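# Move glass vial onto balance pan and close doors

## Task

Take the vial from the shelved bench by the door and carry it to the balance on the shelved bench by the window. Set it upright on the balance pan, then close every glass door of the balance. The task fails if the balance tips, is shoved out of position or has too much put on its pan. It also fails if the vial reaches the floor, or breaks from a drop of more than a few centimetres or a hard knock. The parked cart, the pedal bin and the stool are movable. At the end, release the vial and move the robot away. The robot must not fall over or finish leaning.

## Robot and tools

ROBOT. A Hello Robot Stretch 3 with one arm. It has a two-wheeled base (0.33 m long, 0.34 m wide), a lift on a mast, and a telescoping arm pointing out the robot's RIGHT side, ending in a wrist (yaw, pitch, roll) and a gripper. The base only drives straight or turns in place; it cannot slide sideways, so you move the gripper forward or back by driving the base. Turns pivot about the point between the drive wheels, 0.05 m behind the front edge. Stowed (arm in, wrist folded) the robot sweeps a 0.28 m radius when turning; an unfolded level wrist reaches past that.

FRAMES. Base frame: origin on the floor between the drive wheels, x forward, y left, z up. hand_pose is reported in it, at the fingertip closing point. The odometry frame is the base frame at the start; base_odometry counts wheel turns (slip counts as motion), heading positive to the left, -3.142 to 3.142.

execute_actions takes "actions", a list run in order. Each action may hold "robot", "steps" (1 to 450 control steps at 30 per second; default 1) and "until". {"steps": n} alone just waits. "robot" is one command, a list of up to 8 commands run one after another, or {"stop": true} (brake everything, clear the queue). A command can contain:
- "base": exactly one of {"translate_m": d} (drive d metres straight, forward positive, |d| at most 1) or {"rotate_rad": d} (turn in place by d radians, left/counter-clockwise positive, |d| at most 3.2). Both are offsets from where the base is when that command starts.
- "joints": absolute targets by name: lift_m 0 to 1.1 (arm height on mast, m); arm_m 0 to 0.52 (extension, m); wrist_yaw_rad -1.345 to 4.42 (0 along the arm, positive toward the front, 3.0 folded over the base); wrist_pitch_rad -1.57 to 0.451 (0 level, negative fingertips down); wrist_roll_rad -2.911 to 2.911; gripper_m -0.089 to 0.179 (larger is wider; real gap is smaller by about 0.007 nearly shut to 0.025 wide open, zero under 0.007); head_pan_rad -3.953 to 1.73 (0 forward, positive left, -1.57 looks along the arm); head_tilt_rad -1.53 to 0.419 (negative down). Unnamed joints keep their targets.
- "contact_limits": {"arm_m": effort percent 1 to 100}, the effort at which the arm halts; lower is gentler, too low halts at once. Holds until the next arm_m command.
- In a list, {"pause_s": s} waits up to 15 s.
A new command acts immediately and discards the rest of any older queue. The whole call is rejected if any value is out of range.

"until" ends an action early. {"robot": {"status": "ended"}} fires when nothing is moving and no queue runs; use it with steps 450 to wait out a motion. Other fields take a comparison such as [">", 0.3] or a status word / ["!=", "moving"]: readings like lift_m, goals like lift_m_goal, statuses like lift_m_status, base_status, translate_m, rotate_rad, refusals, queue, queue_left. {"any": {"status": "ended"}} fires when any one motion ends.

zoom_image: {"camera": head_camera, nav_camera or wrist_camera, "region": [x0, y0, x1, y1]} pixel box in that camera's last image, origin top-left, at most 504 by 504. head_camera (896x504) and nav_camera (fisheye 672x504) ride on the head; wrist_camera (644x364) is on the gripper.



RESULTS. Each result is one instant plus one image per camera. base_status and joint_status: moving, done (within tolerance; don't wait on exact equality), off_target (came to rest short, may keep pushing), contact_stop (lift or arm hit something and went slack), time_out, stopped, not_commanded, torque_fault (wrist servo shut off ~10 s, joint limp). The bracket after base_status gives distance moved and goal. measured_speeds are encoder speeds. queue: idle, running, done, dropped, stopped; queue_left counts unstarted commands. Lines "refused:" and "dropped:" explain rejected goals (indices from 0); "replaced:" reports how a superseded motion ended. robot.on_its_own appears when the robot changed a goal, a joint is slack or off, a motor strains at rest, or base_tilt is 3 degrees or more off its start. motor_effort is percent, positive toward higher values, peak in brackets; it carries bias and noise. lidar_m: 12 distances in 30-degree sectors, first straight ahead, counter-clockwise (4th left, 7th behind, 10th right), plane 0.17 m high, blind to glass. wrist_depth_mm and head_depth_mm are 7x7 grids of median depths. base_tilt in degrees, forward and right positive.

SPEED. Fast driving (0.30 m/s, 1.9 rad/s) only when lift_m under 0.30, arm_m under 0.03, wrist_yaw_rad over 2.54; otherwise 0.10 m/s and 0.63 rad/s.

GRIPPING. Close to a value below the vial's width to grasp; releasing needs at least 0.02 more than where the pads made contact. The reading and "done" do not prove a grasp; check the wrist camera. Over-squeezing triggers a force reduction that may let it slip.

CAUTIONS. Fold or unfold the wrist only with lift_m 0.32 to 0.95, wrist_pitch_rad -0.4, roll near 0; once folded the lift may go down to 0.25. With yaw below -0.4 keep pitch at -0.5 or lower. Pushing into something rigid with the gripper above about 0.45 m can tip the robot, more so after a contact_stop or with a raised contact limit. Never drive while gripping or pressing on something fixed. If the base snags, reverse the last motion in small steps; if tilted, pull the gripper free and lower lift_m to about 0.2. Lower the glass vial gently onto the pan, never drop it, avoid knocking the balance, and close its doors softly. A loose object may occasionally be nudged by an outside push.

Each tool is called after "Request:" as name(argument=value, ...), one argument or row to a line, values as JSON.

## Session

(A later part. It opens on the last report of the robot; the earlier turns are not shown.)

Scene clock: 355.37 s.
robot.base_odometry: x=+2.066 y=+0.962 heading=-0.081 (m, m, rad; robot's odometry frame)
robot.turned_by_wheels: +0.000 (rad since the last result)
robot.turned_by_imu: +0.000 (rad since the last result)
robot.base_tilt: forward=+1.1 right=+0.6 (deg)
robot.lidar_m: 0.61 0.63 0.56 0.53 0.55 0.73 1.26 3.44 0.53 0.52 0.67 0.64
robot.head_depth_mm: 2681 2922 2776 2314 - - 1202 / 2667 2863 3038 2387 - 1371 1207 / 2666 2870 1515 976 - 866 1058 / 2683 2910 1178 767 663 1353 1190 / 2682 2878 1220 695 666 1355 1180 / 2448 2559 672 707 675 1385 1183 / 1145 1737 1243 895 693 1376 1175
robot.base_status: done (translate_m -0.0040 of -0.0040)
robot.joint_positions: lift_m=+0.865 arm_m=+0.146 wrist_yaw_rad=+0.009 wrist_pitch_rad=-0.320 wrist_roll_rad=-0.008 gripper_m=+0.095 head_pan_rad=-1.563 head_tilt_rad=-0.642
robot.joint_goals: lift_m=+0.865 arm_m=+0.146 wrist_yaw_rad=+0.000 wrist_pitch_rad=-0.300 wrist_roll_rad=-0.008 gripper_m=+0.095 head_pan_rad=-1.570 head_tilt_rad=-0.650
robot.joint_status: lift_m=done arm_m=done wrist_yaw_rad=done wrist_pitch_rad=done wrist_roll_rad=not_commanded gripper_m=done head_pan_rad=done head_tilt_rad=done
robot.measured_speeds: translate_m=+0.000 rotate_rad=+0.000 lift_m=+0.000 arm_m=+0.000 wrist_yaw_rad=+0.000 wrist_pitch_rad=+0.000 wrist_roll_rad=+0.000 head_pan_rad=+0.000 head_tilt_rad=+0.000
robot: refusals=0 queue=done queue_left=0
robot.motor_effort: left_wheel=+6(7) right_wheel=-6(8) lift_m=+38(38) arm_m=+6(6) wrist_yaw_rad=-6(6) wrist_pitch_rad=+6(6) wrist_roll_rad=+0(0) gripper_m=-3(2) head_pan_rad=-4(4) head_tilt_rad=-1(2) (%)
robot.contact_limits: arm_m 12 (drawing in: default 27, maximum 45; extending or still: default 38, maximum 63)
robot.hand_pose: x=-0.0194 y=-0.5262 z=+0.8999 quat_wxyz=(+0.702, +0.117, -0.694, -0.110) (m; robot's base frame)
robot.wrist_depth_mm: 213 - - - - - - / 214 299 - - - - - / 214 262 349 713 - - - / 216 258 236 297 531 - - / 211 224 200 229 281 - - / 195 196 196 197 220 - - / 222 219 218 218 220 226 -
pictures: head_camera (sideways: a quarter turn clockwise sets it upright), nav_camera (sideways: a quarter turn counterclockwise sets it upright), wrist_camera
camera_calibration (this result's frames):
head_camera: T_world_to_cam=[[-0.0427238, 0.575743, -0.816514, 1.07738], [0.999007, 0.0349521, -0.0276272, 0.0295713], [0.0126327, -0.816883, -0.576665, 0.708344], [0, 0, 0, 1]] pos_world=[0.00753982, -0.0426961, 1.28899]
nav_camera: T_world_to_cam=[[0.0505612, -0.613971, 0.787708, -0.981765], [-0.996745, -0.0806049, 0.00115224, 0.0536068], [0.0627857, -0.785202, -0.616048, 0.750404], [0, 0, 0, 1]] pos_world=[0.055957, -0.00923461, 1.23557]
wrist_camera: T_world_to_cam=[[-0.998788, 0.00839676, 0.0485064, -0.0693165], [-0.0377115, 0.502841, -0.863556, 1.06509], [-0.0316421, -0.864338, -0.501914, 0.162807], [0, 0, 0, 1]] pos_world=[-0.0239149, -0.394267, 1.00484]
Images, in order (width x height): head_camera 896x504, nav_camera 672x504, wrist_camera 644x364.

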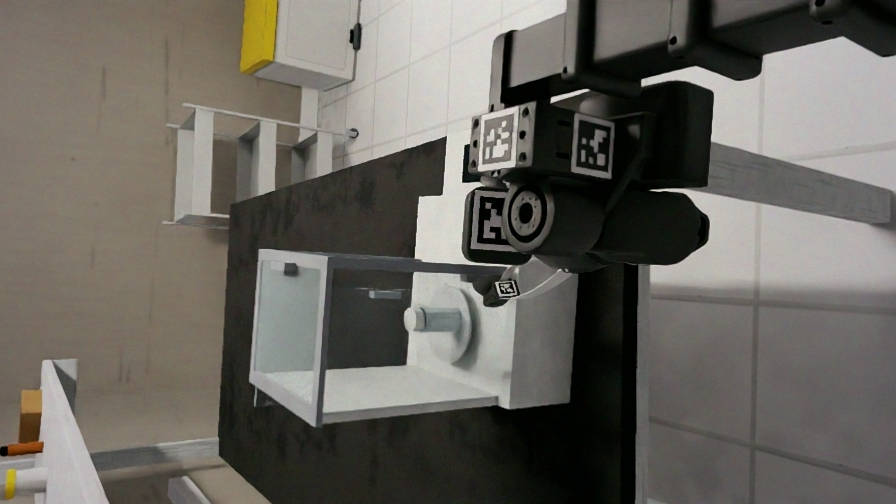

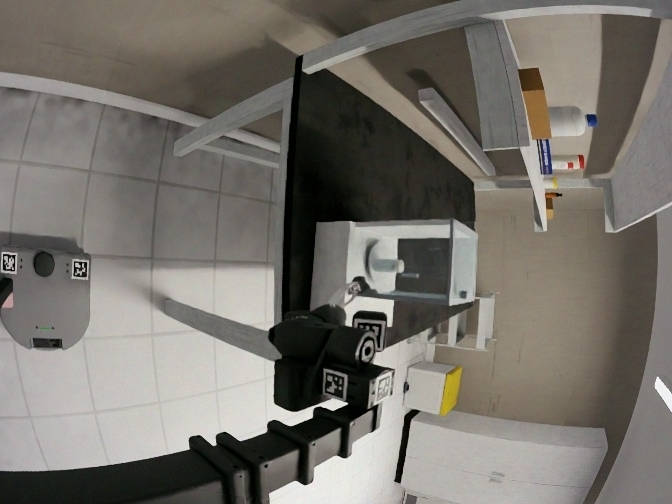

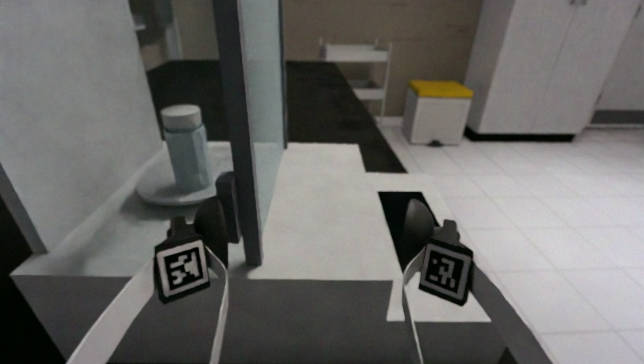

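Request:
execute_actions(
  actions=[
    {"robot": [{"base": {"translate_m": 0.008}}, {"joints": {"arm_m": 0.0}}, {"base": {"translate_m": -0.44}, "joints": {"wrist_yaw_rad": 1.57}}, {"base": {"rotate_rad": 1.571}, "joints": {"head_pan_rad": -3.0, "head_tilt_rad": -0.7}}, {"base": {"translate_m": -1.0}}, {"base": {"translate_m": -0.08}, "joints": {"head_pan_rad": -0.95, "head_tilt_rad": -0.6}}], "steps": 450, "until": {"robot": {"status": "ended"}}},
    {"steps": 450, "until": {"robot": {"status": "ended"}}},
  ],
)

Scene clock: 408.00 s.
robot.base_odometry: x=+1.548 y=-0.079 heading=+1.490 (m, m, rad; robot's odometry frame)
robot.turned_by_wheels: +1.571 (rad since the last result)
robot.turned_by_imu: +1.577 (rad since the last result)
robot.base_tilt: forward=+1.1 right=+0.5 (deg)
robot.lidar_m: 1.59 1.28 1.37 3.14 2.50 1.76 1.61 0.92 0.99 0.94 0.96 0.58
robot.head_depth_mm: 866 960 1019 1012 762 611 509 / 940 1020 1115 1000 754 603 505 / 926 1077 1188 988 746 600 527 / 1044 1050 702 738 711 594 522 / 1150 1271 777 750 642 608 1151 / 1237 1375 1528 747 638 589 1199 / 1345 1510 1721 1962 652 790 984
robot.base_status: done (translate_m -0.0800 of -0.0800)
robot.joint_positions: lift_m=+0.865 arm_m=+0.000 wrist_yaw_rad=+1.568 wrist_pitch_rad=-0.320 wrist_roll_rad=-0.008 gripper_m=+0.095 head_pan_rad=-0.957 head_tilt_rad=-0.606
robot.joint_goals: lift_m=+0.865 arm_m=+0.000 wrist_yaw_rad=+1.570 wrist_pitch_rad=-0.300 wrist_roll_rad=-0.008 gripper_m=+0.095 head_pan_rad=-0.950 head_tilt_rad=-0.600
robot.joint_status: lift_m=done arm_m=done wrist_yaw_rad=done wrist_pitch_rad=done wrist_roll_rad=not_commanded gripper_m=done head_pan_rad=done head_tilt_rad=done
robot.measured_speeds: translate_m=+0.000 rotate_rad=+0.000 lift_m=+0.000 arm_m=+0.000 wrist_yaw_rad=+0.000 wrist_pitch_rad=+0.000 wrist_roll_rad=+0.000 head_pan_rad=+0.000 head_tilt_rad=+0.000
robot: refusals=0 queue=done queue_left=0
robot.motor_effort: left_wheel=-4(10) right_wheel=+3(6) lift_m=+38(38) arm_m=-5(8) wrist_yaw_rad=+2(8) wrist_pitch_rad=+6(6) wrist_roll_rad=+0(0) gripper_m=+0(2) head_pan_rad=+3(45) head_tilt_rad=+2(8) (%)
robot.hand_pose: x=+0.2143 y=-0.1462 z=+0.8999 quat_wxyz=(+0.576, +0.571, -0.412, +0.415) (m; robot's base frame)
robot.wrist_depth_mm: - - - - - - - / - - - - - - 992 / - - - - - 437 380 / - - - - 427 345 316 / - - - - 396 337 343 / - - - - 617 322 320 / - - - - 300 270 269
pictures: head_camera (sideways: a quarter turn clockwise sets it upright), nav_camera (sideways: a quarter turn counterclockwise sets it upright), wrist_camera
camera_calibration (this result's frames):
head_camera: T_world_to_cam=[[-0.346009, 0.424832, -0.836537, 1.10534], [0.80187, 0.596815, -0.0285799, 0.0320153], [0.487116, -0.680683, -0.547164, 0.667069], [0, 0, 0, 1]] pos_world=[0.0318464, -0.0346299, 1.29057]
nav_camera: T_world_to_cam=[[0.374799, -0.452613, 0.809115, -1.01165], [-0.773486, -0.633802, 0.00375034, 0.0488624], [0.511122, -0.627245, -0.587638, 0.71071], [0, 0, 0, 1]] pos_world=[0.0536998, 0.018873, 1.236]
wrist_camera: T_world_to_cam=[[-0.0204395, -0.998614, 0.0484988, -0.195963], [-0.503103, -0.0316465, -0.863647, 0.904526], [0.863985, -0.0420524, -0.501759, 0.426825], [0, 0, 0, 1]] pos_world=[0.0822933, -0.149117, 1.00486]
Images, in order (width x height): head_camera 896x504, nav_camera 672x504, wrist_camera 644x364.

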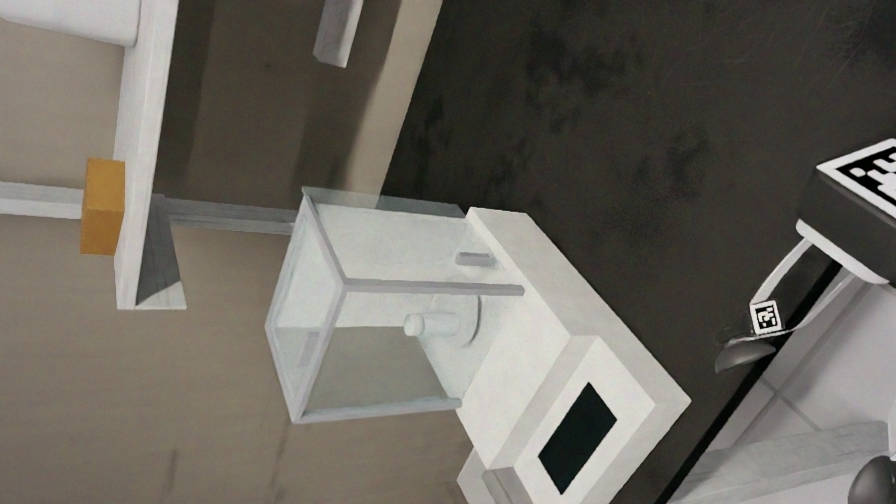

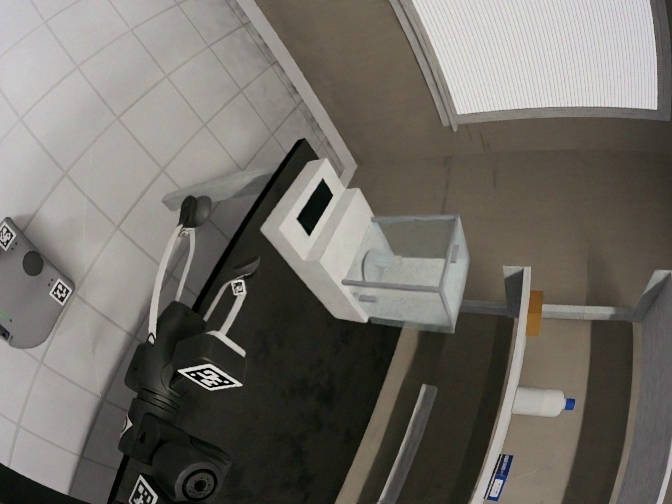

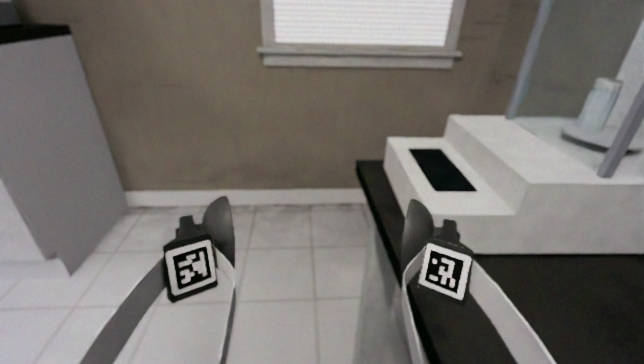

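Request:
zoom_image(
  camera="head_camera",
  region=[250, 170, 560, 440],
)

Region (250, 170, 560, 440) of head_camera's 896x504 image, scaled by 1.626, with more detail than that image has; it fills the top 439 rows of this view, and the rest is white.

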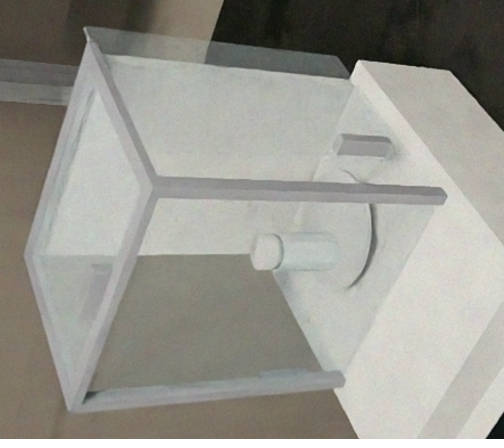

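Request:
execute_actions(
  actions=[
    {"robot": [{"joints": {"arm_m": 0.297}, "base": {"translate_m": 0.085}}], "steps": 450, "until": {"robot": {"status": "ended"}}},
  ],
)

Scene clock: 422.40 s.
robot.base_odometry: x=+1.555 y=+0.005 heading=+1.490 (m, m, rad; robot's odometry frame)
robot.turned_by_wheels: +0.000 (rad since the last result)
robot.turned_by_imu: +0.000 (rad since the last result)
robot.base_tilt: forward=+1.1 right=+0.5 (deg)
robot.lidar_m: 1.50 1.22 1.25 2.88 3.25 1.85 1.70 1.00 0.99 0.93 0.96 0.51
robot.head_depth_mm: 888 961 1039 1017 822 610 509 / 921 1022 1113 1001 751 604 505 / 969 982 667 706 688 598 502 / 1069 1168 704 727 620 593 523 / 1141 1257 1370 757 615 553 1146 / 1232 1375 1545 1773 639 571 1120 / 1338 1497 1717 1935 1739 704 1135
robot.base_status: done (translate_m +0.0850 of +0.0850)
robot.joint_positions: lift_m=+0.865 arm_m=+0.297 wrist_yaw_rad=+1.568 wrist_pitch_rad=-0.320 wrist_roll_rad=-0.008 gripper_m=+0.095 head_pan_rad=-0.957 head_tilt_rad=-0.606
robot.joint_goals: lift_m=+0.865 arm_m=+0.297 wrist_yaw_rad=+1.570 wrist_pitch_rad=-0.300 wrist_roll_rad=-0.008 gripper_m=+0.095 head_pan_rad=-0.950 head_tilt_rad=-0.600
robot.joint_status: lift_m=done arm_m=done wrist_yaw_rad=done wrist_pitch_rad=done wrist_roll_rad=not_commanded gripper_m=done head_pan_rad=done head_tilt_rad=done
robot.measured_speeds: translate_m=+0.000 rotate_rad=+0.000 lift_m=+0.000 arm_m=+0.000 wrist_yaw_rad=+0.000 wrist_pitch_rad=+0.000 wrist_roll_rad=+0.000 head_pan_rad=+0.000 head_tilt_rad=+0.000
robot: refusals=0 queue=done queue_left=0
robot.motor_effort: left_wheel=-4(6) right_wheel=+3(6) lift_m=+39(39) arm_m=+6(6) wrist_yaw_rad=+2(2) wrist_pitch_rad=+6(6) wrist_roll_rad=+0(0) gripper_m=-1(1) head_pan_rad=+3(4) head_tilt_rad=+2(3) (%)
robot.hand_pose: x=+0.2143 y=-0.4423 z=+0.8999 quat_wxyz=(+0.576, +0.571, -0.412, +0.415) (m; robot's base frame)
robot.wrist_depth_mm: - - - - - 220 630 / - - - - - 220 684 / - - - 377 337 235 689 / - - 319 286 282 269 527 / - 292 227 228 234 255 397 / - 245 246 242 251 315 320 / - 255 258 258 263 266 270
pictures: head_camera (sideways: a quarter turn clockwise sets it upright), nav_camera (sideways: a quarter turn counterclockwise sets it upright), wrist_camera
camera_calibration (this result's frames):
head_camera: T_world_to_cam=[[-0.345889, 0.424487, -0.836763, 1.10563], [0.801767, 0.596952, -0.0285907, 0.03203], [0.487371, -0.680778, -0.546819, 0.666618], [0, 0, 0, 1]] pos_world=[0.0318554, -0.034629, 1.29059]
nav_camera: T_world_to_cam=[[0.37469, -0.452272, 0.809357, -1.01196], [-0.773371, -0.633943, 0.00378034, 0.0488226], [0.511376, -0.627349, -0.587305, 0.710276], [0, 0, 0, 1]] pos_world=[0.053712, 0.0188595, 1.236]
wrist_camera: T_world_to_cam=[[-0.0201327, -0.99862, 0.0484985, -0.491759], [-0.50309, -0.031801, -0.863649, 0.895085], [0.863999, -0.0417867, -0.501756, 0.414484], [0, 0, 0, 1]] pos_world=[0.0822945, -0.445297, 1.00486]
Images, in order (width x height): head_camera 896x504, nav_camera 672x504, wrist_camera 644x364.

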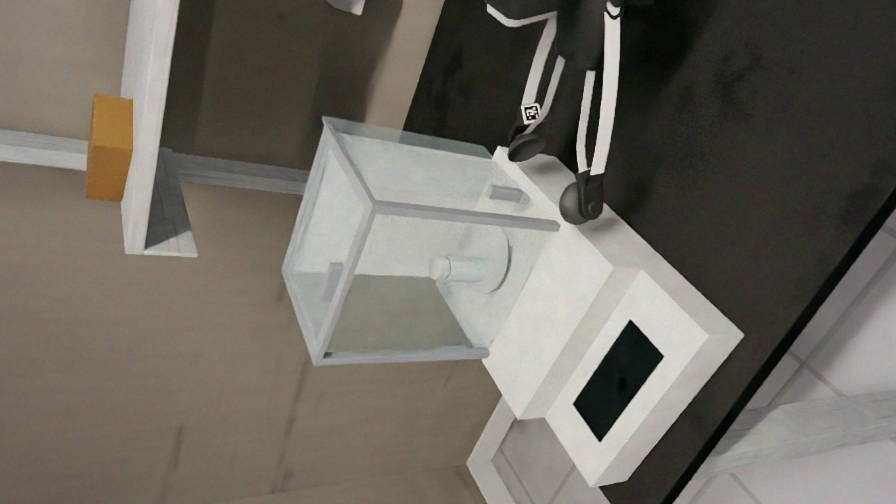

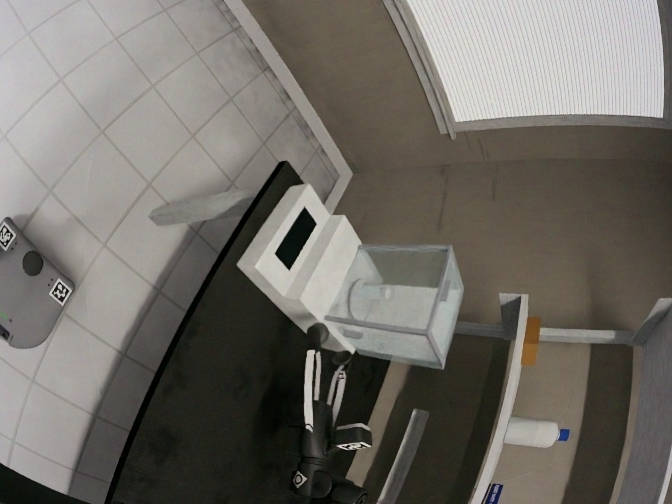

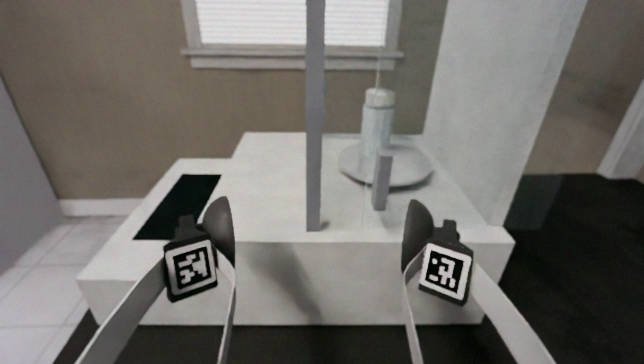

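Request:
execute_actions(
  actions=[],
)

Scene clock: 429.87 s.
robot.base_odometry: x=+1.555 y=+0.005 heading=+1.490 (m, m, rad; robot's odometry frame)
robot.turned_by_wheels: +0.000 (rad since the last result)
robot.turned_by_imu: +0.000 (rad since the last result)
robot.base_tilt: forward=+1.2 right=+0.6 (deg)
robot.lidar_m: 1.50 1.22 1.25 2.89 3.24 1.85 1.69 1.00 0.99 0.93 0.96 0.51
robot.head_depth_mm: 892 962 1046 1018 821 609 508 / 923 1017 1110 1001 751 604 506 / 970 982 669 707 688 600 501 / 1068 1169 706 724 622 594 522 / 1148 1266 1366 757 616 553 1150 / 1236 1377 1550 1771 638 571 1120 / 1342 1497 1726 1948 1737 706 1132
robot.base_status: done (translate_m +0.0850 of +0.0850)
robot.joint_positions: lift_m=+0.865 arm_m=+0.297 wrist_yaw_rad=+1.568 wrist_pitch_rad=-0.320 wrist_roll_rad=-0.008 gripper_m=+0.095 head_pan_rad=-0.957 head_tilt_rad=-0.606
robot.joint_goals: lift_m=+0.865 arm_m=+0.297 wrist_yaw_rad=+1.570 wrist_pitch_rad=-0.300 wrist_roll_rad=-0.008 gripper_m=+0.095 head_pan_rad=-0.950 head_tilt_rad=-0.600
robot.joint_status: lift_m=done arm_m=done wrist_yaw_rad=done wrist_pitch_rad=done wrist_roll_rad=not_commanded gripper_m=done head_pan_rad=done head_tilt_rad=done
robot.measured_speeds: translate_m=+0.000 rotate_rad=+0.000 lift_m=+0.000 arm_m=+0.000 wrist_yaw_rad=+0.000 wrist_pitch_rad=+0.000 wrist_roll_rad=+0.000 head_pan_rad=+0.000 head_tilt_rad=+0.000
robot: refusals=0 queue=done queue_left=0
robot.motor_effort: left_wheel=-4(4) right_wheel=+3(3) lift_m=+38(39) arm_m=+6(6) wrist_yaw_rad=+1(2) wrist_pitch_rad=+6(6) wrist_roll_rad=+0(0) gripper_m=+0(1) head_pan_rad=+3(5) head_tilt_rad=+2(2) (%)
robot.hand_pose: x=+0.2143 y=-0.4423 z=+0.8999 quat_wxyz=(+0.576, +0.571, -0.412, +0.415) (m; robot's base frame)
robot.wrist_depth_mm: - - - - - 220 605 / - - - - - 219 658 / - - - 384 332 238 675 / - - 317 282 281 268 519 / - 293 226 226 235 252 396 / - 246 244 240 249 316 323 / - 257 259 262 265 265 271
pictures: head_camera (sideways: a quarter turn clockwise sets it upright), nav_camera (sideways: a quarter turn counterclockwise sets it upright), wrist_camera
camera_calibration (this result's frames):
head_camera: T_world_to_cam=[[-0.345889, 0.424487, -0.836762, 1.10563], [0.801767, 0.596952, -0.0285907, 0.03203], [0.487371, -0.680778, -0.546819, 0.666618], [0, 0, 0, 1]] pos_world=[0.0318554, -0.034629, 1.29059]
nav_camera: T_world_to_cam=[[0.37469, -0.452272, 0.809357, -1.01196], [-0.773371, -0.633943, 0.00378033, 0.0488226], [0.511376, -0.627349, -0.587305, 0.710276], [0, 0, 0, 1]] pos_world=[0.053712, 0.0188595, 1.236]
wrist_camera: T_world_to_cam=[[-0.020133, -0.99862, 0.0484987, -0.49176], [-0.50309, -0.031801, -0.863649, 0.895085], [0.863999, -0.0417871, -0.501756, 0.414483], [0, 0, 0, 1]] pos_world=[0.0822945, -0.445297, 1.00486]
Images, in order (width x height): head_camera 896x504, nav_camera 672x504, wrist_camera 644x364.

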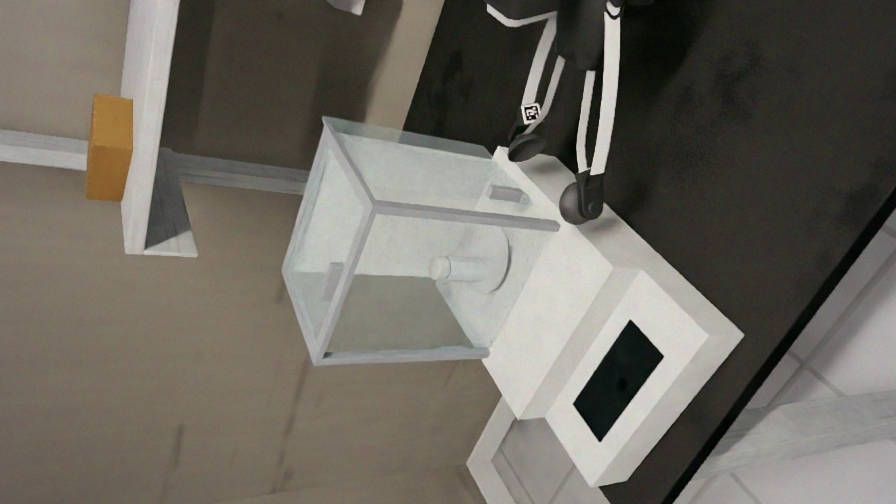

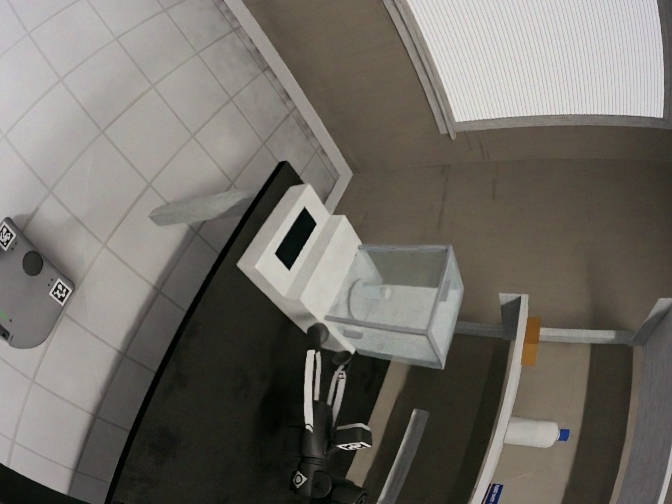

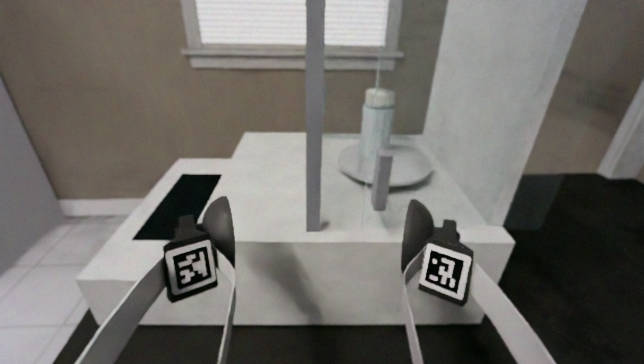

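Request:
execute_actions(
  actions=[
    {"robot": {"joints": {"arm_m": 0.313}}, "steps": 150, "until": {"robot": {"status": "ended"}}},
    {"robot": {"base": {"translate_m": 0.02}}, "steps": 150, "until": {"robot": {"status": "ended"}}},
  ],
)

Scene clock: 434.57 s.
robot.base_odometry: x=+1.556 y=+0.025 heading=+1.490 (m, m, rad; robot's odometry frame)
robot.turned_by_wheels: +0.000 (rad since the last result)
robot.turned_by_imu: +0.000 (rad since the last result)
robot.base_tilt: forward=+1.3 right=+0.6 (deg)
robot.lidar_m: 1.49 1.20 1.22 3.15 3.28 1.87 1.72 1.02 0.99 0.93 0.96 0.49
robot.head_depth_mm: 888 958 1043 1015 711 609 509 / 902 1017 1103 960 751 602 505 / 986 958 658 689 677 600 502 / 1067 1162 715 739 605 575 522 / 1143 1263 1391 1486 617 546 1153 / 1228 1371 1546 1777 636 570 914 / 1340 1501 1721 1917 1743 697 1165
robot.base_status: done (translate_m +0.0200 of +0.0200)
robot.joint_positions: lift_m=+0.865 arm_m=+0.313 wrist_yaw_rad=+1.568 wrist_pitch_rad=-0.320 wrist_roll_rad=-0.008 gripper_m=+0.095 head_pan_rad=-0.957 head_tilt_rad=-0.606
robot.joint_goals: lift_m=+0.865 arm_m=+0.313 wrist_yaw_rad=+1.570 wrist_pitch_rad=-0.300 wrist_roll_rad=-0.008 gripper_m=+0.095 head_pan_rad=-0.950 head_tilt_rad=-0.600
robot.joint_status: lift_m=done arm_m=done wrist_yaw_rad=done wrist_pitch_rad=done wrist_roll_rad=not_commanded gripper_m=done head_pan_rad=done head_tilt_rad=done
robot.measured_speeds: translate_m=+0.000 rotate_rad=+0.000 lift_m=+0.000 arm_m=+0.000 wrist_yaw_rad=+0.000 wrist_pitch_rad=+0.000 wrist_roll_rad=+0.000 head_pan_rad=+0.000 head_tilt_rad=+0.000
robot: refusals=0 queue=done queue_left=0
robot.motor_effort: left_wheel=-4(5) right_wheel=+3(6) lift_m=+38(38) arm_m=+6(6) wrist_yaw_rad=+2(2) wrist_pitch_rad=+6(6) wrist_roll_rad=+0(0) gripper_m=+0(0) head_pan_rad=+4(3) head_tilt_rad=+2(2) (%)
robot.hand_pose: x=+0.2143 y=-0.4583 z=+0.8999 quat_wxyz=(+0.576, +0.571, -0.412, +0.415) (m; robot's base frame)
robot.wrist_depth_mm: - - - - - 194 596 / - - - - - 193 675 / - - - 355 330 208 657 / - - 290 263 275 244 498 / - 281 224 218 235 357 398 / - 230 216 213 219 308 321 / 249 239 241 242 244 257 268
pictures: head_camera (sideways: a quarter turn clockwise sets it upright), nav_camera (sideways: a quarter turn counterclockwise sets it upright), wrist_camera
camera_calibration (this result's frames):
head_camera: T_world_to_cam=[[-0.345888, 0.424486, -0.836764, 1.10564], [0.801767, 0.596952, -0.0285907, 0.0320301], [0.487372, -0.680779, -0.546817, 0.666616], [0, 0, 0, 1]] pos_world=[0.0318554, -0.034629, 1.29059]
nav_camera: T_world_to_cam=[[0.374689, -0.45227, 0.809358, -1.01197], [-0.773371, -0.633943, 0.00378049, 0.0488224], [0.511377, -0.62735, -0.587304, 0.710274], [0, 0, 0, 1]] pos_world=[0.0537121, 0.0188594, 1.236]
wrist_camera: T_world_to_cam=[[-0.0201329, -0.99862, 0.0484987, -0.507734], [-0.50309, -0.031801, -0.863649, 0.894577], [0.863999, -0.041787, -0.501756, 0.413815], [0, 0, 0, 1]] pos_world=[0.0822945, -0.461293, 1.00486]
Images, in order (width x height): head_camera 896x504, nav_camera 672x504, wrist_camera 644x364.

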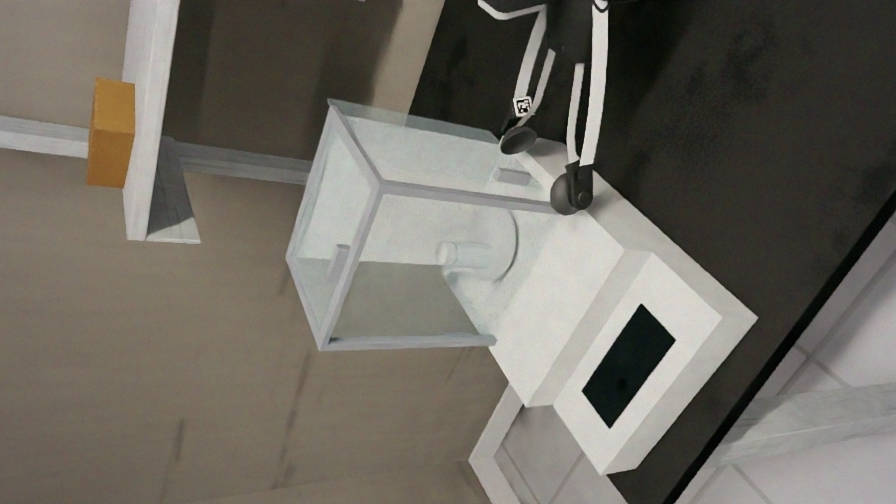

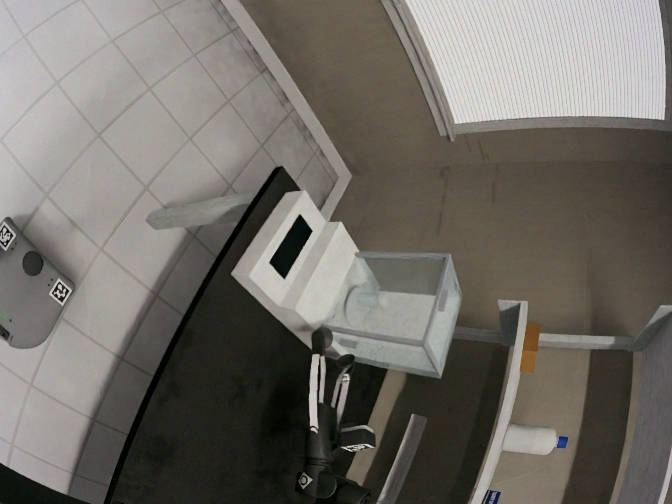

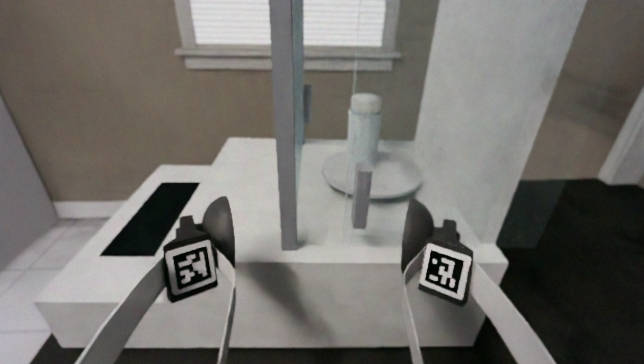

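Request:
execute_actions(
  actions=[
    {"robot": {"base": {"translate_m": 0.015}}, "steps": 150, "until": {"robot": {"status": "ended"}}},
  ],
)

Scene clock: 437.03 s.
robot.base_odometry: x=+1.557 y=+0.040 heading=+1.490 (m, m, rad; robot's odometry frame)
robot.turned_by_wheels: +0.000 (rad since the last result)
robot.turned_by_imu: +0.000 (rad since the last result)
robot.base_tilt: forward=+1.0 right=+0.6 (deg)
robot.lidar_m: 1.47 1.19 1.20 2.88 3.30 1.88 1.73 1.03 0.98 0.93 0.96 0.48
robot.head_depth_mm: 890 956 1045 1016 711 611 509 / 851 1006 1087 917 708 605 506 / 986 934 659 691 657 600 502 / 1064 1174 717 735 603 564 521 / 1139 1263 1387 1529 616 542 1146 / 1233 1375 1541 1775 639 571 871 / 1331 1502 1697 1909 1743 696 1163
robot.base_status: done (translate_m +0.0150 of +0.0150)
robot.joint_positions: lift_m=+0.865 arm_m=+0.313 wrist_yaw_rad=+1.568 wrist_pitch_rad=-0.320 wrist_roll_rad=-0.008 gripper_m=+0.095 head_pan_rad=-0.957 head_tilt_rad=-0.606
robot.joint_goals: lift_m=+0.865 arm_m=+0.313 wrist_yaw_rad=+1.570 wrist_pitch_rad=-0.300 wrist_roll_rad=-0.008 gripper_m=+0.095 head_pan_rad=-0.950 head_tilt_rad=-0.600
robot.joint_status: lift_m=done arm_m=done wrist_yaw_rad=done wrist_pitch_rad=done wrist_roll_rad=not_commanded gripper_m=done head_pan_rad=done head_tilt_rad=done
robot.measured_speeds: translate_m=+0.000 rotate_rad=+0.000 lift_m=+0.000 arm_m=+0.000 wrist_yaw_rad=+0.000 wrist_pitch_rad=+0.000 wrist_roll_rad=+0.000 head_pan_rad=+0.000 head_tilt_rad=+0.000
robot: refusals=0 queue=done queue_left=0
robot.motor_effort: left_wheel=-4(4) right_wheel=+3(6) lift_m=+37(38) arm_m=+6(6) wrist_yaw_rad=+2(3) wrist_pitch_rad=+6(6) wrist_roll_rad=+0(1) gripper_m=+1(1) head_pan_rad=+3(4) head_tilt_rad=+2(2) (%)
robot.hand_pose: x=+0.2143 y=-0.4583 z=+0.8999 quat_wxyz=(+0.576, +0.571, -0.412, +0.415) (m; robot's base frame)
robot.wrist_depth_mm: - - - - - 194 152 / - - - - - 194 618 / - - - 356 330 193 641 / - - 294 271 266 209 493 / - 279 226 217 236 224 399 / - 229 196 196 198 294 323 / 217 214 216 216 219 232 267
pictures: head_camera (sideways: a quarter turn clockwise sets it upright), nav_camera (sideways: a quarter turn counterclockwise sets it upright), wrist_camera
camera_calibration (this result's frames):
head_camera: T_world_to_cam=[[-0.345888, 0.424486, -0.836764, 1.10564], [0.801767, 0.596952, -0.0285907, 0.0320301], [0.487372, -0.680779, -0.546817, 0.666616], [0, 0, 0, 1]] pos_world=[0.0318554, -0.034629, 1.29059]
nav_camera: T_world_to_cam=[[0.374689, -0.45227, 0.809358, -1.01197], [-0.773371, -0.633943, 0.00378049, 0.0488224], [0.511377, -0.62735, -0.587304, 0.710274], [0, 0, 0, 1]] pos_world=[0.0537121, 0.0188594, 1.236]
wrist_camera: T_world_to_cam=[[-0.0201332, -0.99862, 0.0484987, -0.507734], [-0.50309, -0.0318009, -0.863649, 0.894577], [0.863999, -0.0417873, -0.501756, 0.413815], [0, 0, 0, 1]] pos_world=[0.0822945, -0.461293, 1.00486]
Images, in order (width x height): head_camera 896x504, nav_camera 672x504, wrist_camera 644x364.

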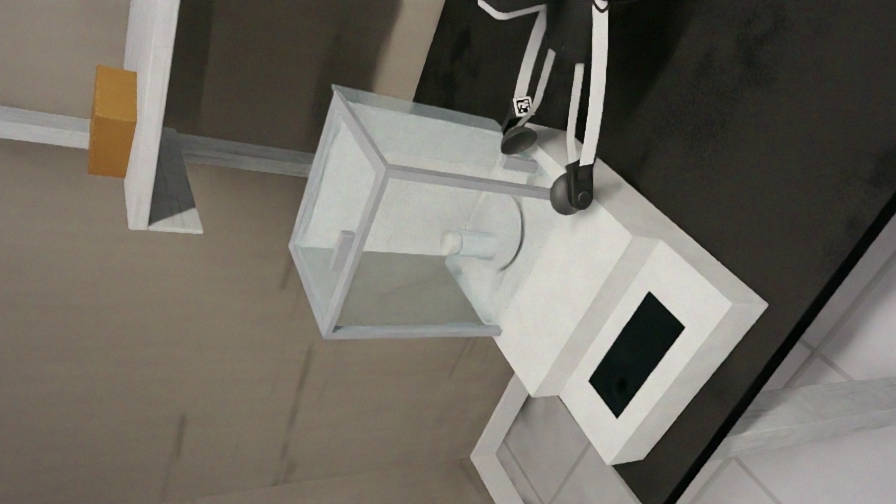

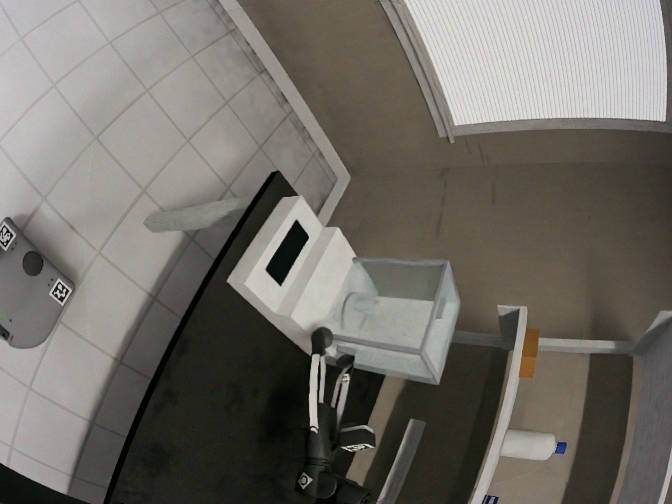

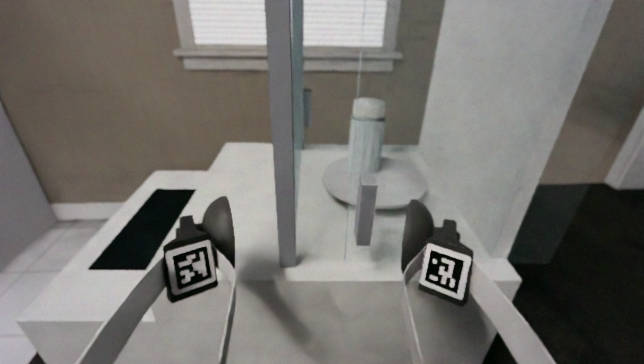

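Request:
execute_actions(
  actions=[
    {"robot": {"joints": {"arm_m": 0.283}, "contact_limits": {"arm_m": 15}}, "steps": 150, "until": {"robot": {"status": "ended"}}},
  ],
)

Scene clock: 440.53 s.
robot.base_odometry: x=+1.557 y=+0.040 heading=+1.490 (m, m, rad; robot's odometry frame)
robot.turned_by_wheels: +0.000 (rad since the last result)
robot.turned_by_imu: +0.000 (rad since the last result)
robot.base_tilt: forward=+0.9 right=+0.7 (deg)
robot.lidar_m: 1.47 1.19 1.20 2.88 3.30 1.88 1.73 1.03 0.98 0.93 0.96 0.48
robot.head_depth_mm: 890 957 1037 1015 816 608 509 / 850 1010 1082 914 732 603 506 / 992 933 661 694 640 599 502 / 1066 1168 717 736 602 565 522 / 1141 1265 1383 1545 616 540 1146 / 1236 1370 1551 1782 637 570 877 / 1337 1510 1705 1893 1738 695 1164
robot.base_status: done (translate_m +0.0150 of +0.0150)
robot.joint_positions: lift_m=+0.865 arm_m=+0.283 wrist_yaw_rad=+1.566 wrist_pitch_rad=-0.320 wrist_roll_rad=-0.008 gripper_m=+0.095 head_pan_rad=-0.957 head_tilt_rad=-0.606
robot.joint_goals: lift_m=+0.865 arm_m=+0.283 wrist_yaw_rad=+1.570 wrist_pitch_rad=-0.300 wrist_roll_rad=-0.008 gripper_m=+0.095 head_pan_rad=-0.950 head_tilt_rad=-0.600
robot.joint_status: lift_m=done arm_m=done wrist_yaw_rad=done wrist_pitch_rad=done wrist_roll_rad=not_commanded gripper_m=done head_pan_rad=done head_tilt_rad=done
robot.measured_speeds: translate_m=+0.000 rotate_rad=+0.000 lift_m=+0.000 arm_m=+0.000 wrist_yaw_rad=+0.000 wrist_pitch_rad=+0.000 wrist_roll_rad=+0.000 head_pan_rad=+0.000 head_tilt_rad=+0.000
robot: refusals=0 queue=done queue_left=0
robot.motor_effort: left_wheel=-4(4) right_wheel=+3(3) lift_m=+38(38) arm_m=-6(5) wrist_yaw_rad=+4(4) wrist_pitch_rad=+6(6) wrist_roll_rad=+0(0) gripper_m=-1(0) head_pan_rad=+4(4) head_tilt_rad=+2(1) (%)
robot.contact_limits: arm_m 15 (drawing in: default 27, maximum 45; extending or still: default 38, maximum 63)
robot.hand_pose: x=+0.2143 y=-0.4296 z=+0.8999 quat_wxyz=(+0.576, +0.571, -0.412, +0.415) (m; robot's base frame)
robot.wrist_depth_mm: - - - - - 240 162 / - - - - - 239 169 / - - - 358 331 241 180 / - - 330 283 269 241 463 / - 311 225 226 226 222 398 / - 228 194 196 198 202 318 / - 214 217 218 221 229 270
pictures: head_camera (sideways: a quarter turn clockwise sets it upright), nav_camera (sideways: a quarter turn counterclockwise sets it upright), wrist_camera
camera_calibration (this result's frames):
head_camera: T_world_to_cam=[[-0.345888, 0.424486, -0.836764, 1.10564], [0.801767, 0.596952, -0.0285907, 0.0320301], [0.487372, -0.680779, -0.546817, 0.666616], [0, 0, 0, 1]] pos_world=[0.0318554, -0.034629, 1.29059]
nav_camera: T_world_to_cam=[[0.374689, -0.45227, 0.809358, -1.01197], [-0.773371, -0.633943, 0.0037805, 0.0488224], [0.511377, -0.62735, -0.587304, 0.710274], [0, 0, 0, 1]] pos_world=[0.0537121, 0.0188594, 1.236]
wrist_camera: T_world_to_cam=[[-0.0218073, -0.998585, 0.0484966, -0.478645], [-0.503143, -0.0309556, -0.863649, 0.895865], [0.863928, -0.0432346, -0.501756, 0.414411], [0, 0, 0, 1]] pos_world=[0.082288, -0.432319, 1.00486]
Images, in order (width x height): head_camera 896x504, nav_camera 672x504, wrist_camera 644x364.

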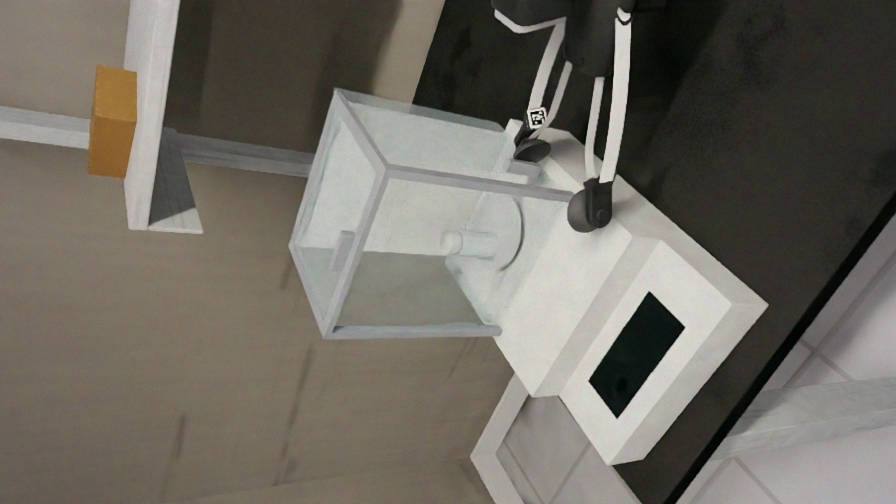

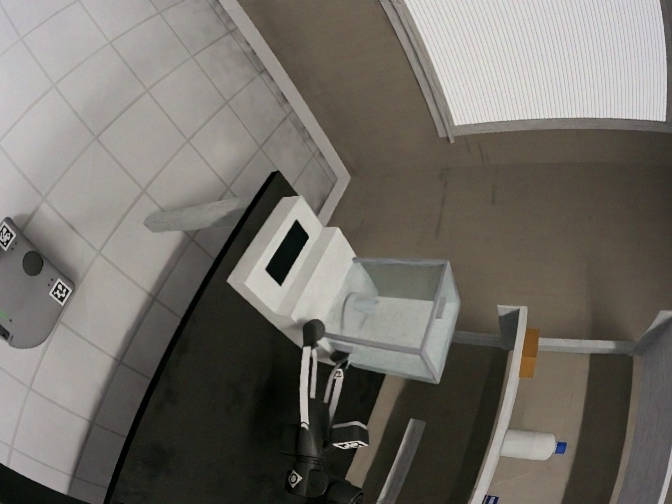

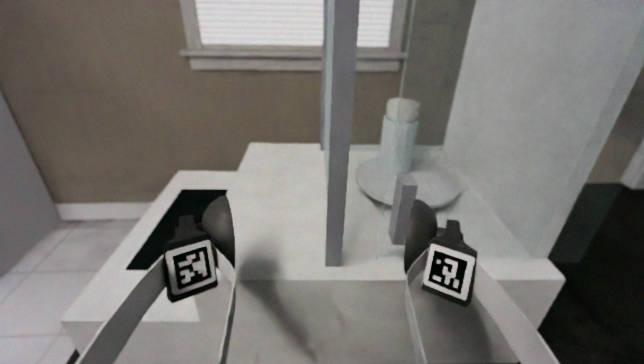

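Request:
execute_actions(
  actions=[
    {"robot": {"joints": {"arm_m": 0.26}, "contact_limits": {"arm_m": 15}}, "steps": 150, "until": {"robot": {"status": "ended"}}},
  ],
)

Scene clock: 443.77 s.
robot.base_odometry: x=+1.557 y=+0.040 heading=+1.490 (m, m, rad; robot's odometry frame)
robot.turned_by_wheels: +0.000 (rad since the last result)
robot.turned_by_imu: +0.000 (rad since the last result)
robot.base_tilt: forward=+1.1 right=+0.5 (deg)
robot.lidar_m: 1.47 1.19 1.21 2.89 3.31 1.89 1.73 1.03 0.99 0.93 0.96 0.48
robot.head_depth_mm: 891 963 1042 1016 - 593 509 / 847 1009 1082 915 751 604 506 / 992 937 661 694 634 600 502 / 1069 1166 714 740 603 563 521 / 1146 1268 1388 1521 616 541 1147 / 1235 1371 1545 1772 639 570 876 / 1332 1501 1699 1888 1748 695 1172
robot.base_status: done (translate_m +0.0150 of +0.0150)
robot.joint_positions: lift_m=+0.865 arm_m=+0.260 wrist_yaw_rad=+1.566 wrist_pitch_rad=-0.320 wrist_roll_rad=-0.008 gripper_m=+0.095 head_pan_rad=-0.957 head_tilt_rad=-0.606
robot.joint_goals: lift_m=+0.865 arm_m=+0.260 wrist_yaw_rad=+1.570 wrist_pitch_rad=-0.300 wrist_roll_rad=-0.008 gripper_m=+0.095 head_pan_rad=-0.950 head_tilt_rad=-0.600
robot.joint_status: lift_m=done arm_m=done wrist_yaw_rad=done wrist_pitch_rad=done wrist_roll_rad=not_commanded gripper_m=done head_pan_rad=done head_tilt_rad=done
robot.measured_speeds: translate_m=+0.000 rotate_rad=+0.000 lift_m=+0.000 arm_m=+0.000 wrist_yaw_rad=+0.000 wrist_pitch_rad=+0.000 wrist_roll_rad=+0.000 head_pan_rad=+0.000 head_tilt_rad=+0.000
robot: refusals=0 queue=done queue_left=0
robot.motor_effort: left_wheel=-4(4) right_wheel=+3(3) lift_m=+38(38) arm_m=-6(6) wrist_yaw_rad=+3(3) wrist_pitch_rad=+6(6) wrist_roll_rad=+0(0) gripper_m=-1(1) head_pan_rad=+4(3) head_tilt_rad=+2(3) (%)
robot.contact_limits: arm_m 15 (drawing in: default 27, maximum 45; extending or still: default 38, maximum 63)
robot.hand_pose: x=+0.2143 y=-0.4066 z=+0.8999 quat_wxyz=(+0.576, +0.571, -0.412, +0.415) (m; robot's base frame)
robot.wrist_depth_mm: - - - - - 283 188 / - - - - - 275 186 / - - - - 266 280 187 / - - 366 296 251 260 205 / - - 226 229 203 232 358 / - - 198 197 198 201 298 / - 215 217 218 221 222 260
pictures: head_camera (sideways: a quarter turn clockwise sets it upright), nav_camera (sideways: a quarter turn counterclockwise sets it upright), wrist_camera
camera_calibration (this result's frames):
head_camera: T_world_to_cam=[[-0.345888, 0.424486, -0.836764, 1.10564], [0.801767, 0.596952, -0.0285907, 0.0320301], [0.487371, -0.680779, -0.546817, 0.666616], [0, 0, 0, 1]] pos_world=[0.0318554, -0.034629, 1.29059]
nav_camera: T_world_to_cam=[[0.374688, -0.45227, 0.809358, -1.01197], [-0.773371, -0.633943, 0.0037805, 0.0488224], [0.511377, -0.62735, -0.587304, 0.710274], [0, 0, 0, 1]] pos_world=[0.0537121, 0.0188594, 1.236]
wrist_camera: T_world_to_cam=[[-0.0218561, -0.998584, 0.048497, -0.455683], [-0.503144, -0.0309313, -0.863649, 0.896586], [0.863926, -0.043277, -0.501756, 0.415388], [0, 0, 0, 1]] pos_world=[0.0822879, -0.409329, 1.00486]
Images, in order (width x height): head_camera 896x504, nav_camera 672x504, wrist_camera 644x364.

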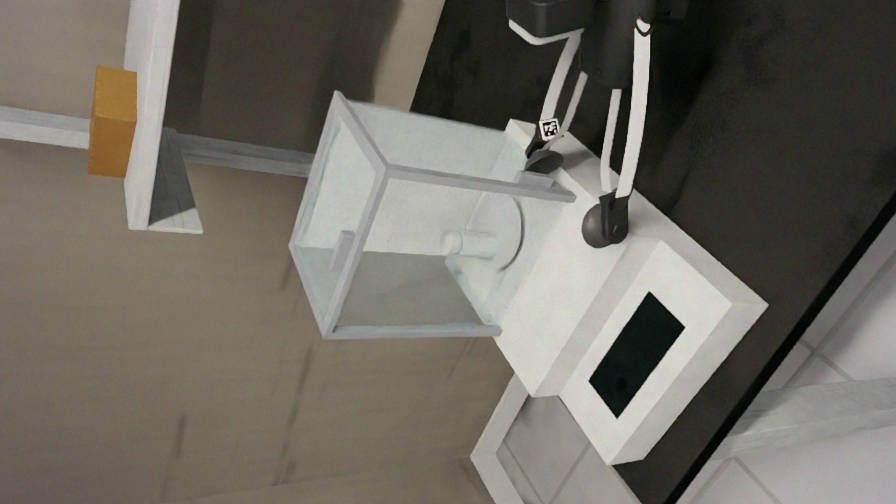

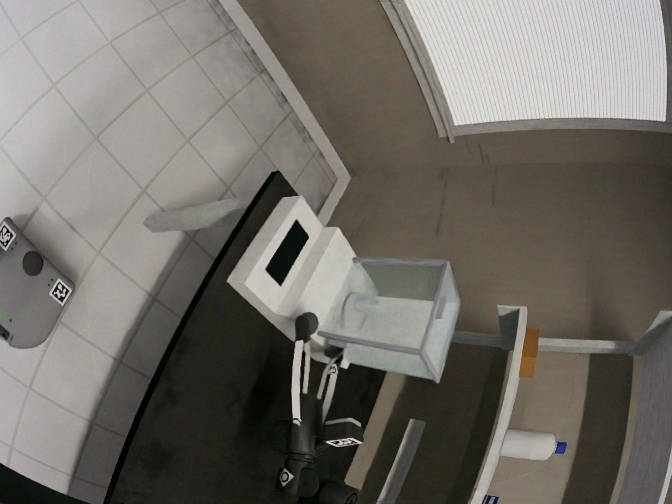

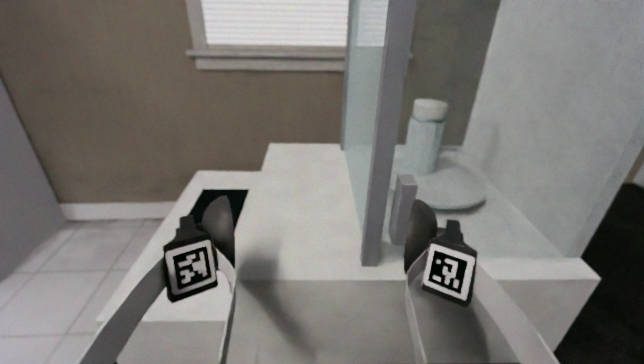

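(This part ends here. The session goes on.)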